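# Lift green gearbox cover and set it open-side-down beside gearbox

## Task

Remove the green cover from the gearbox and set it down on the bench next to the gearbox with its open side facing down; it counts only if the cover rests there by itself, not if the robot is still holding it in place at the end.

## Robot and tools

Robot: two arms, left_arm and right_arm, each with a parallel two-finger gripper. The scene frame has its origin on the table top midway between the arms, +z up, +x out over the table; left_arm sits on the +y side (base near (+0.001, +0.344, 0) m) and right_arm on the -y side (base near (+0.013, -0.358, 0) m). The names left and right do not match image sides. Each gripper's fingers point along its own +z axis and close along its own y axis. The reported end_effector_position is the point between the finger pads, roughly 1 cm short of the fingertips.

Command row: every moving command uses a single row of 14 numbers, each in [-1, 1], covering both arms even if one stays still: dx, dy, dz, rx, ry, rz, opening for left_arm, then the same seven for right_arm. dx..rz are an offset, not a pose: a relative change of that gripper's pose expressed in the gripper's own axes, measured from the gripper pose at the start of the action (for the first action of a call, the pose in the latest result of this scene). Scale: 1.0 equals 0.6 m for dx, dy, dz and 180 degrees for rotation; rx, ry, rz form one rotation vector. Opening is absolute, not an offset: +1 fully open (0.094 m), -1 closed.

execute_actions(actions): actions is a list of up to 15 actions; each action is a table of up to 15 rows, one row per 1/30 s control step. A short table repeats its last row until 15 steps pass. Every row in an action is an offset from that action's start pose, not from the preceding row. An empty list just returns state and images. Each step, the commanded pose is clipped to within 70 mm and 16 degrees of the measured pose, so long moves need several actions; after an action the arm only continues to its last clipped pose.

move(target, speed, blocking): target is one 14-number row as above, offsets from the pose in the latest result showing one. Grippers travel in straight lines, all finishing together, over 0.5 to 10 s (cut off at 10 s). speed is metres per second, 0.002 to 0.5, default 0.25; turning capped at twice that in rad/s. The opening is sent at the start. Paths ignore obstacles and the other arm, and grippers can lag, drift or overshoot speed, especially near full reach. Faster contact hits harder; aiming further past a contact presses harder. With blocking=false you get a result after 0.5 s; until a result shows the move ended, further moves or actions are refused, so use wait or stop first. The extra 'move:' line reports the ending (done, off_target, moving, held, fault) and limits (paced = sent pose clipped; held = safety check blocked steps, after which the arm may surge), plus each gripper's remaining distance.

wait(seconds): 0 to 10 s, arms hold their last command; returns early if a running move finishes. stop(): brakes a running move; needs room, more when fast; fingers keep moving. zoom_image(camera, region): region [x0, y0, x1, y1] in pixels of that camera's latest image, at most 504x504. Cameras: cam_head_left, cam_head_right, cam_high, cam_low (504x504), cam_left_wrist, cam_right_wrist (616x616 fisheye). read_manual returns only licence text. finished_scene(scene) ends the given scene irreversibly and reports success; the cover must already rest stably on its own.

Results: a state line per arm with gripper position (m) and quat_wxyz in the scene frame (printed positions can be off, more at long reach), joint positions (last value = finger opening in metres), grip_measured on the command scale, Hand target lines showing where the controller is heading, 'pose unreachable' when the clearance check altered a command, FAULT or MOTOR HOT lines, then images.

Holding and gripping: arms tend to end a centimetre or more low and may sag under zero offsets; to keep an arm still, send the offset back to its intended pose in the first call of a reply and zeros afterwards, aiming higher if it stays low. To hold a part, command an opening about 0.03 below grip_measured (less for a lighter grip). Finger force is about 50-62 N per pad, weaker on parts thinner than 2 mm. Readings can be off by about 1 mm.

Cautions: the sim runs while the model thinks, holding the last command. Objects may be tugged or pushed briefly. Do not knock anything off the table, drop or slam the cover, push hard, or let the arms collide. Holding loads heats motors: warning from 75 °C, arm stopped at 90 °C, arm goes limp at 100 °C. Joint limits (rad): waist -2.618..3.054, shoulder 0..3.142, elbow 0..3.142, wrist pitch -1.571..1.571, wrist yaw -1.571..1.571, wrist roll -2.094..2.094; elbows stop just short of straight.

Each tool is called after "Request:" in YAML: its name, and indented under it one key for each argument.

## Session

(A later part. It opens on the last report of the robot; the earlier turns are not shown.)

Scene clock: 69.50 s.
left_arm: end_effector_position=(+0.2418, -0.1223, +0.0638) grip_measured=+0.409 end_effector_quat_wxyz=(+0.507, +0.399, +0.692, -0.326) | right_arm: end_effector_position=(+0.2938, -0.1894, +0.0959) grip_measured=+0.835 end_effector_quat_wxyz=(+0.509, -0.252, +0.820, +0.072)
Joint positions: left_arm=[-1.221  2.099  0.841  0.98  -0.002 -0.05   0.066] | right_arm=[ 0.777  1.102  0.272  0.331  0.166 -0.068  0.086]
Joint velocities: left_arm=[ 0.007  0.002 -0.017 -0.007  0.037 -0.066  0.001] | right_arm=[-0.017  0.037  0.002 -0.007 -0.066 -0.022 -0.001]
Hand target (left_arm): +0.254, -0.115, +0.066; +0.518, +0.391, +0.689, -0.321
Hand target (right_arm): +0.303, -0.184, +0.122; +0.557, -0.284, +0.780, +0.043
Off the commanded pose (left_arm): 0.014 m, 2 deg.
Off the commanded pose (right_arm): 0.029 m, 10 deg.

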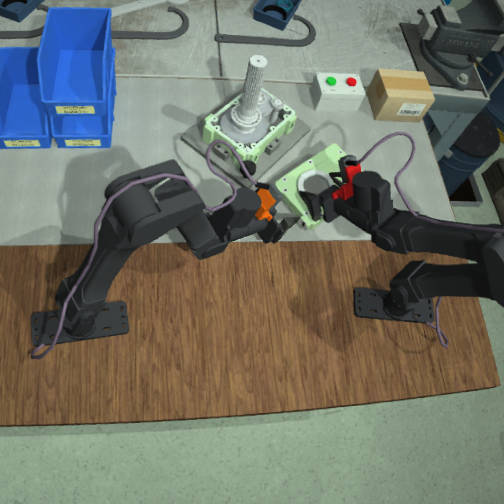

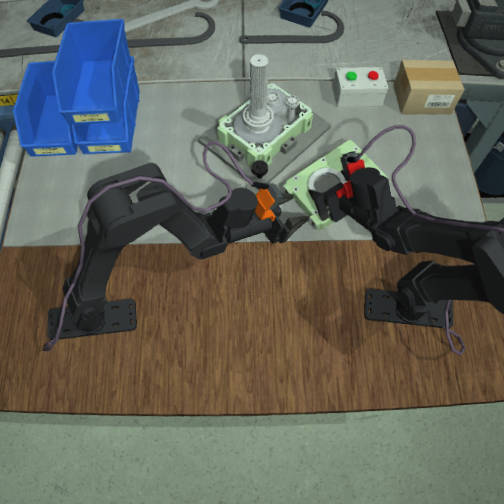

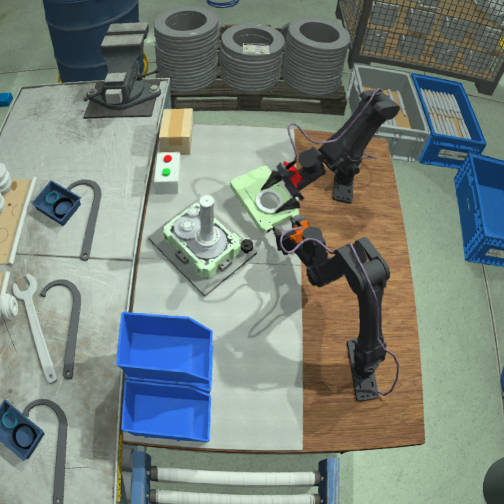

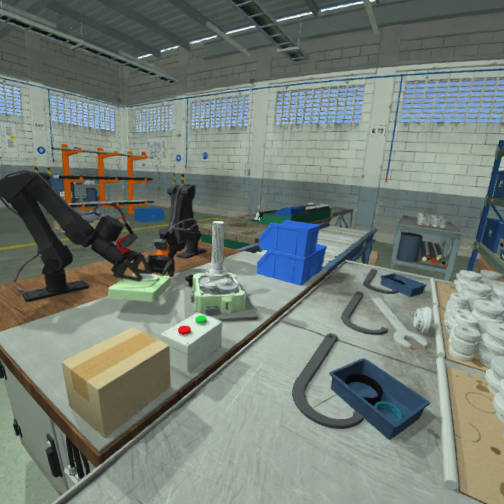

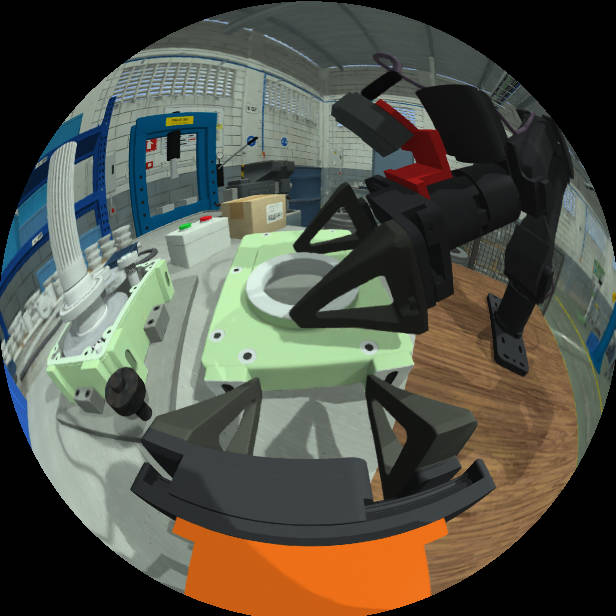

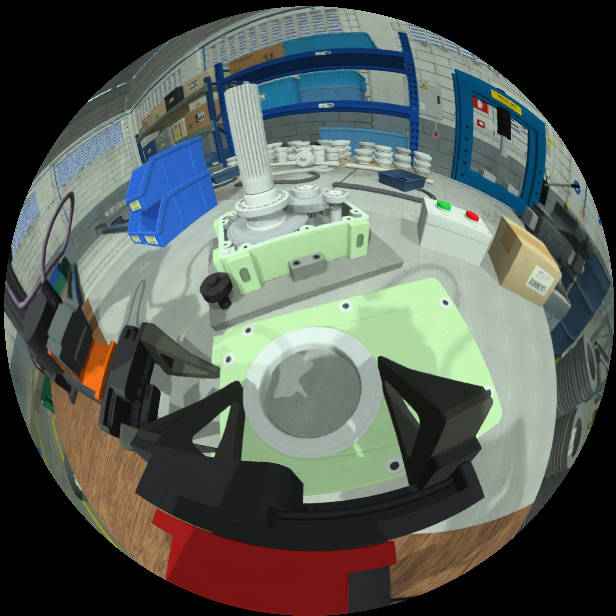

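Request:
execute_actions:
  actions:
    - [[0.007,0.026,0.003,-0.002,-0.008,0,0.46,-0.028,-0.006,0.010,0.012,-0.036,-0.040,0.77]]
    - [[0.007,0.026,0.003,-0.002,-0.008,0,0.46,-0.026,-0.006,0.010,0.012,-0.034,-0.040,0.77]]
    - [[0.007,0.026,0.003,-0.002,-0.008,0,0.46,-0.024,-0.006,0.010,0.012,-0.032,-0.038,0.77]]
    - [[0.006,0.024,0.003,-0.002,-0.006,0,0.46,-0.022,-0.005,0.009,0.010,-0.030,-0.036,0.77]]

Scene clock: 72.13 s.
left_arm: end_effector_position=(+0.2597, -0.1140, +0.0377) grip_measured=+0.409 end_effector_quat_wxyz=(+0.518, +0.401, +0.681, -0.327) | right_arm: end_effector_position=(+0.3093, -0.1810, +0.0717) grip_measured=+0.835 end_effector_quat_wxyz=(+0.545, -0.251, +0.797, +0.065)
Joint positions: left_arm=[-1.164  2.221  0.841  1.13   0.054 -0.017  0.066] | right_arm=[ 0.783  1.407  0.196  0.795  0.19  -0.103  0.086]
Joint velocities: left_arm=[ 0.002 -0.007 -0.022 -0.007  0.007 -0.037 -0.001] | right_arm=[-0.017  0.017 -0.027  0.007 -0.022 -0.007  0.001]
Hand target (left_arm): +0.266, -0.111, +0.035; +0.516, +0.393, +0.684, -0.334
Hand target (right_arm): +0.313, -0.181, +0.082; +0.569, -0.282, +0.771, +0.035
Off the commanded pose (left_arm): 0.007 m, 1 deg.
Off the commanded pose (right_arm): 0.011 m, 7 deg.

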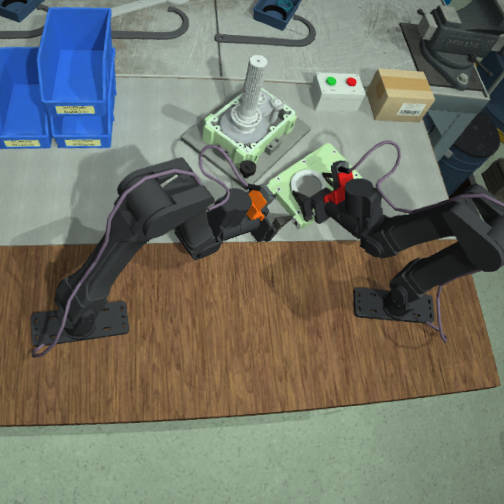

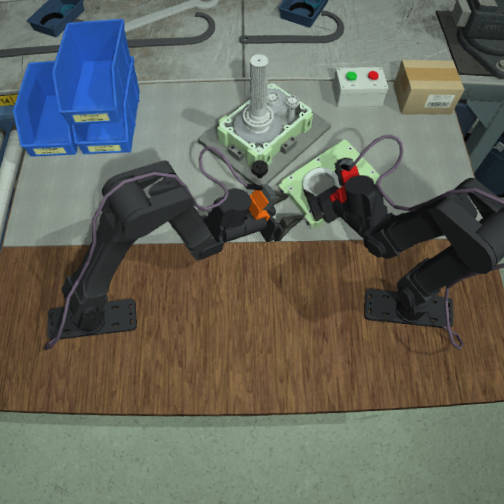

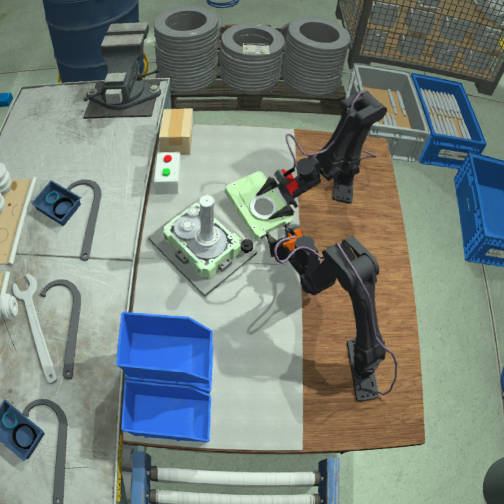

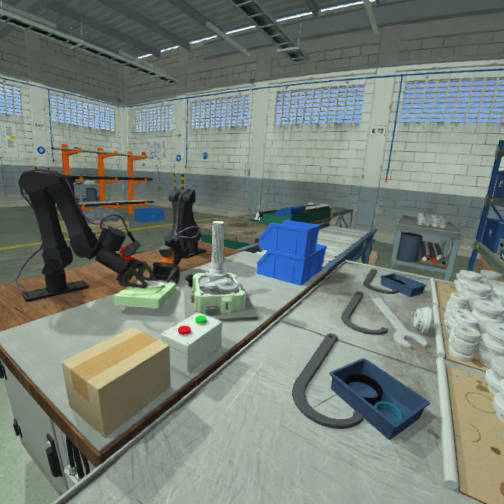

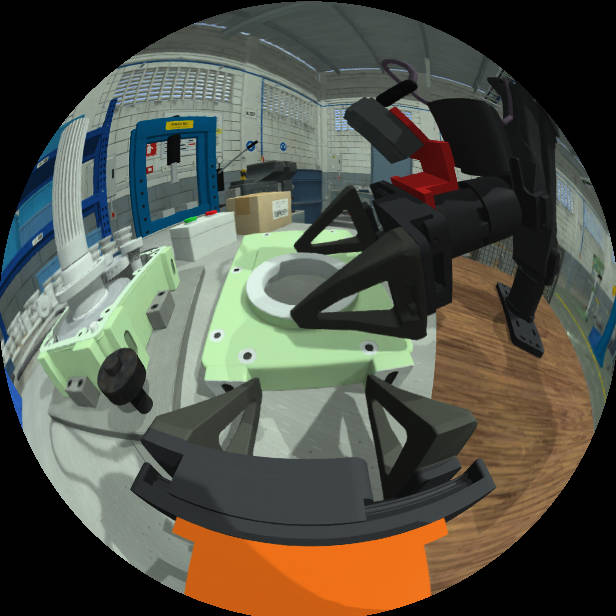

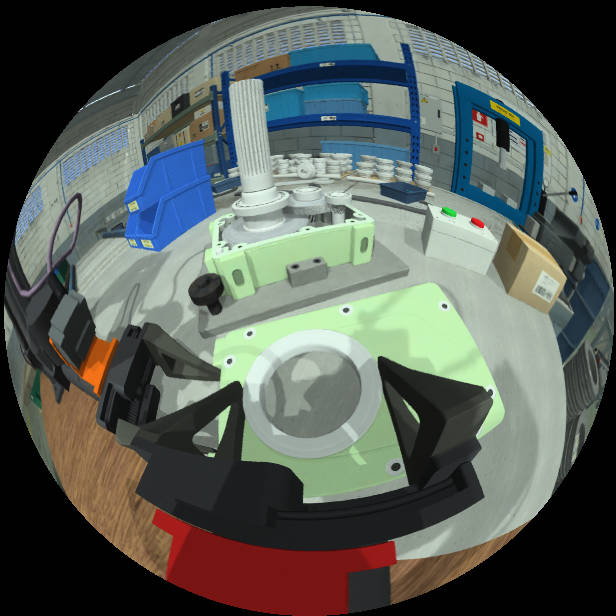

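Request:
execute_actions:
  actions:
    - [[0.002,0,0,0,-0.003,0,0.46,-0.014,-0.002,-0.004,0.006,-0.020,-0.024,0.77]]
    - [[0,0,0,0,0,0,0.46,-0.006,0,-0.002,0.003,-0.010,-0.012,0.77]]
    - [[0,0,0,0,0,0,0.46,0.003,0,0.002,0,-0.003,-0.003,0.77]]
    - [[0,0,0,0,0,0,0.46,0.008,0,0.004,0,0,0,0.77]]

Scene clock: 76.23 s.
left_arm: end_effector_position=(+0.2595, -0.1141, +0.0378) grip_measured=+0.419 end_effector_quat_wxyz=(+0.519, +0.404, +0.679, -0.327) | right_arm: end_effector_position=(+0.3087, -0.1837, +0.0657) grip_measured=+0.835 end_effector_quat_wxyz=(+0.548, -0.221, +0.802, +0.087)
Joint positions: left_arm=[-1.163  2.221  0.841  1.13   0.059 -0.01   0.067] | right_arm=[ 0.773  1.463  0.167  0.895  0.182 -0.035  0.086]
Joint velocities: left_arm=[-0.007  0.022  0.007 -0.007 -0.022 -0.081  0.   ] | right_arm=[-0.002 -0.017 -0.007  0.022  0.037  0.007 -0.   ]
Hand target (left_arm): +0.259, -0.114, +0.038; +0.518, +0.404, +0.679, -0.328
Hand target (right_arm): +0.309, -0.183, +0.063; +0.548, -0.233, +0.800, +0.078
Off the commanded pose (left_arm): 0.001 m, 0 deg.
Off the commanded pose (right_arm): 0.003 m, 2 deg.

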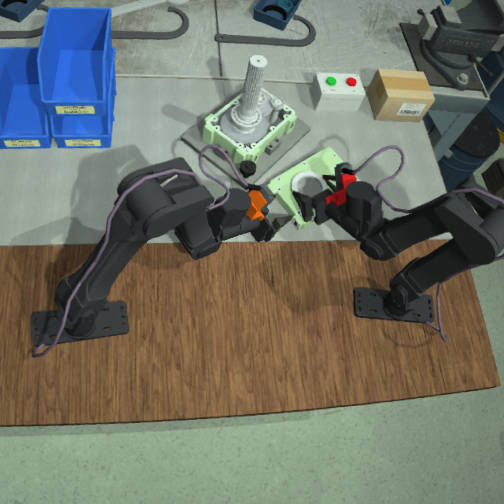

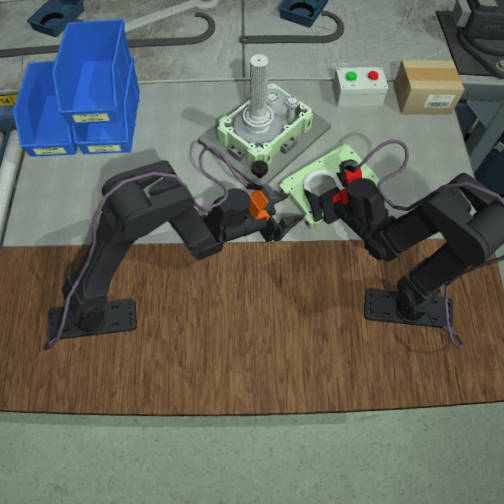

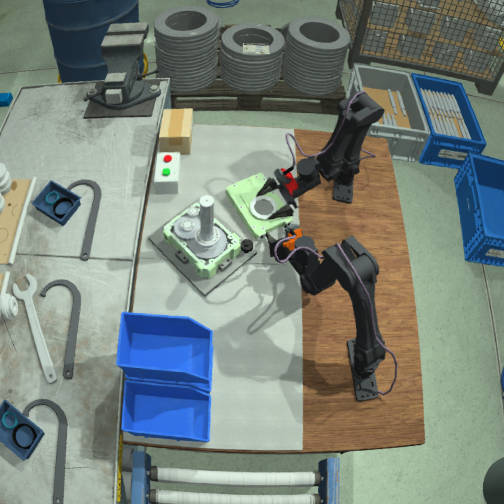

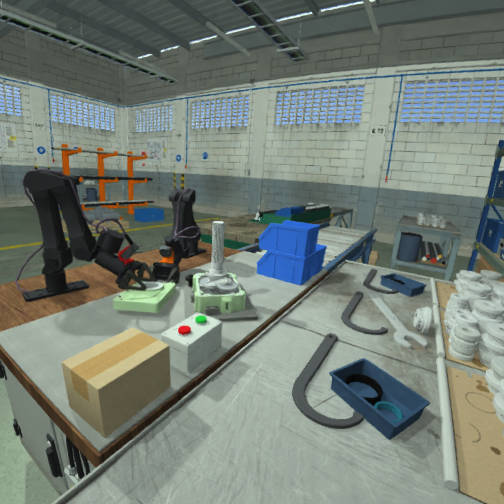

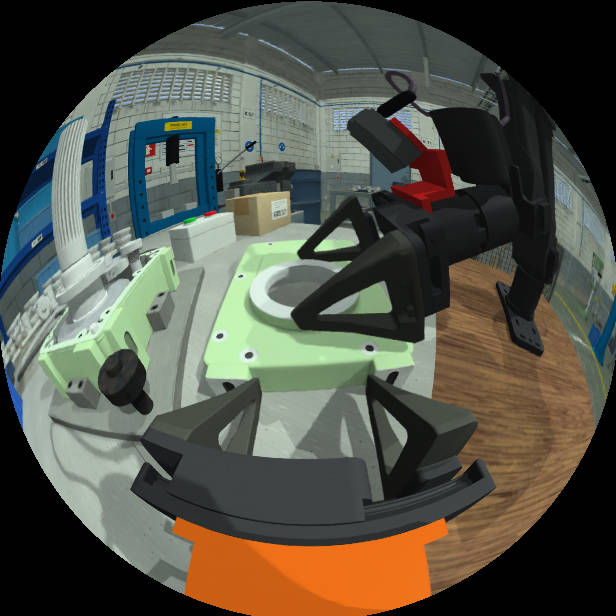

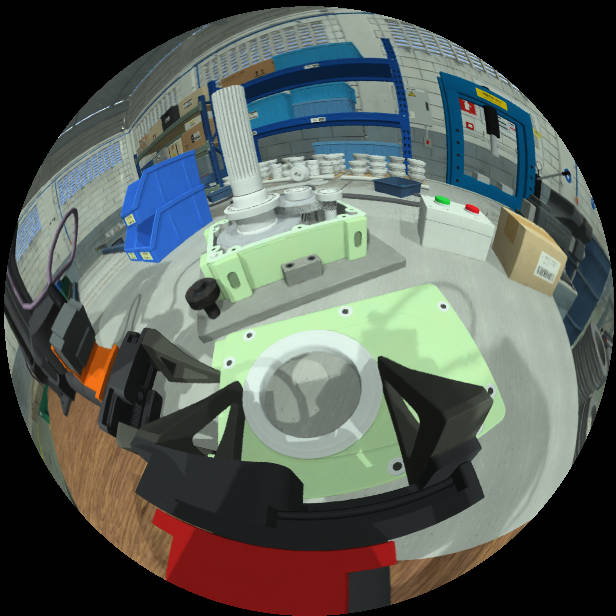

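Request:
execute_actions:
  actions:
    - [[0,0,0,0,0,0,0.46,0.008,0,0.004,0,0,0.004,0.77]]
    - [[0,0,0,0,0,0,0.0,0,0,0,0,0,0,1.0]]
    - [[0,0,0,0,0,0,0.0,0,0,0,0,0,0,1.0]]
    - [[-0.015,0,-0.06,0,0,0,0.0,-0.07,0,-0.015,0,0.01,0,1.0]]
    - [[-0.015,0,-0.06,0,0,0,0.0,-0.07,0,-0.015,0,0.01,0,1.0]]

Scene clock: 79.23 s.
left_arm: end_effector_position=(+0.2306, -0.0640, +0.0679) grip_measured=+0.002 end_effector_quat_wxyz=(+0.518, +0.405, +0.679, -0.327) | right_arm: end_effector_position=(+0.3230, -0.1753, +0.1437) grip_measured=+1.000 end_effector_quat_wxyz=(+0.533, -0.207, +0.815, +0.093)
Joint positions: left_arm=[-1.161  1.981  0.587  1.142  0.062 -0.009  0.047] | right_arm=[0.765 1.138 0.442 0.262 0.175 0.005 0.094]
Joint velocities: left_arm=[ 0.007  0.007 -0.017 -0.095 -0.066  0.051  0.   ] | right_arm=[-0.007  0.007 -0.007 -0.183 -0.022 -0.066  0.   ]
Hand target (left_arm): +0.231, -0.060, +0.069; +0.517, +0.405, +0.680, -0.326
Hand target (right_arm): +0.322, -0.175, +0.145; +0.529, -0.207, +0.818, +0.093
Off the commanded pose (left_arm): 0.005 m, 0 deg.
Off the commanded pose (right_arm): 0.003 m, 1 deg.

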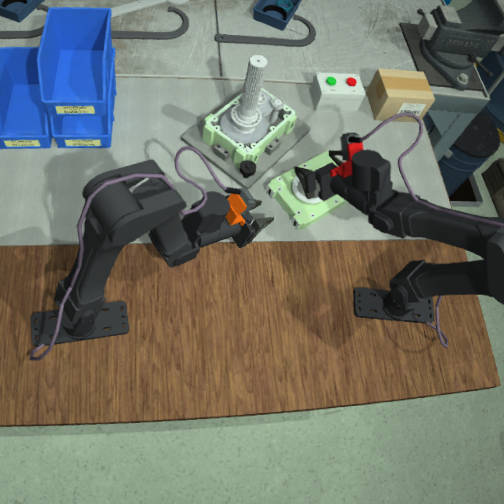

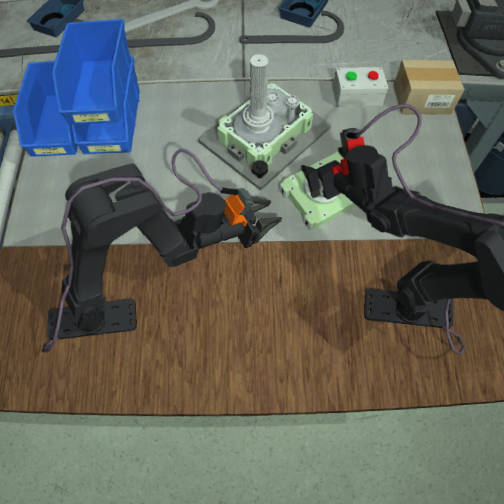

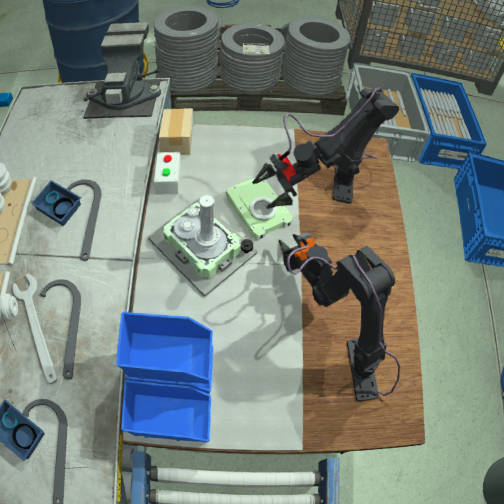

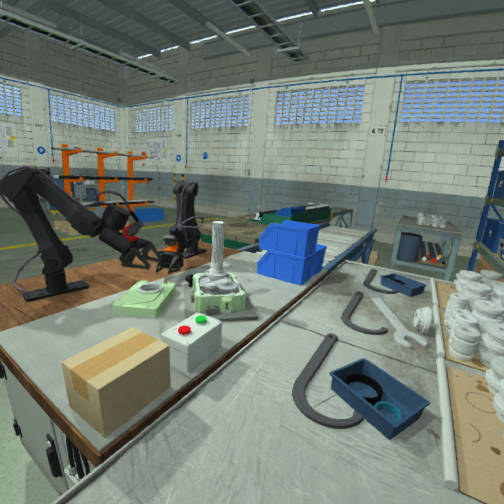

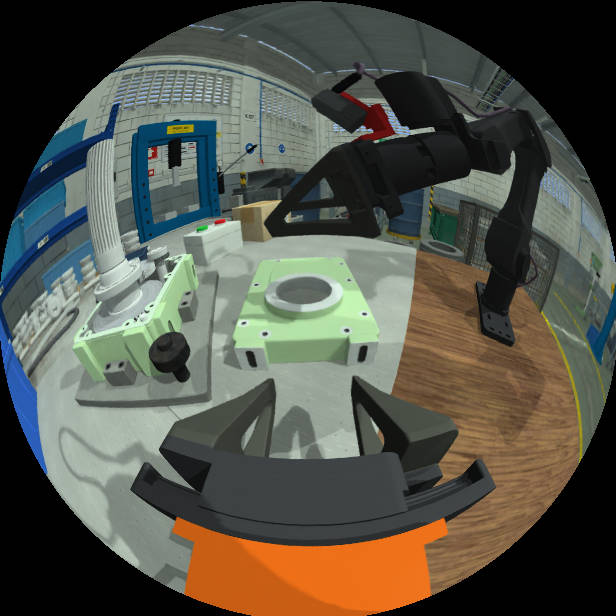

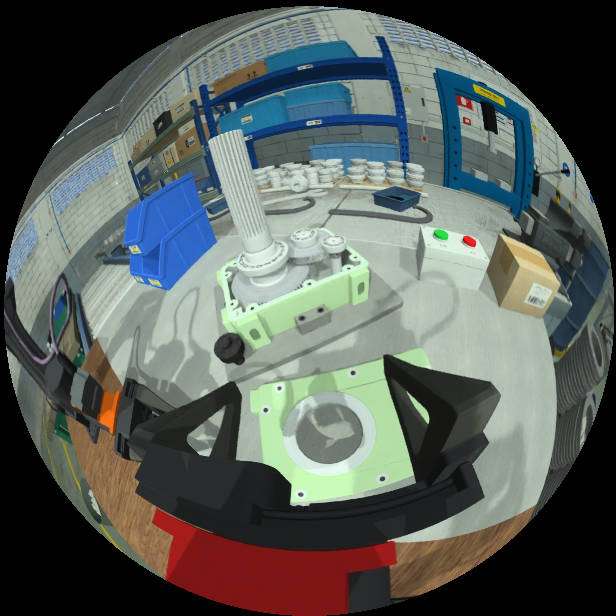

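Request:
zoom_image:
  camera: "cam_low"
  region: [95, 255, 265, 335]

Region (95, 255, 265, 335) of cam_low's 504x504 image, scaled by 2.965, with more detail than that image has; it fills the top 237 rows of this view, and the rest is white.

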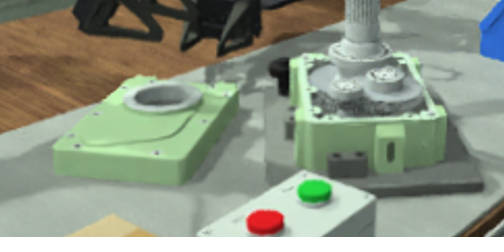

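The cover is lying flat on the bench beside the gearbox, open side down. It is clear of the base plate and both grippers have let go.

Request:
finished_scene:
  scene: 2

The scene is finished: the task was done.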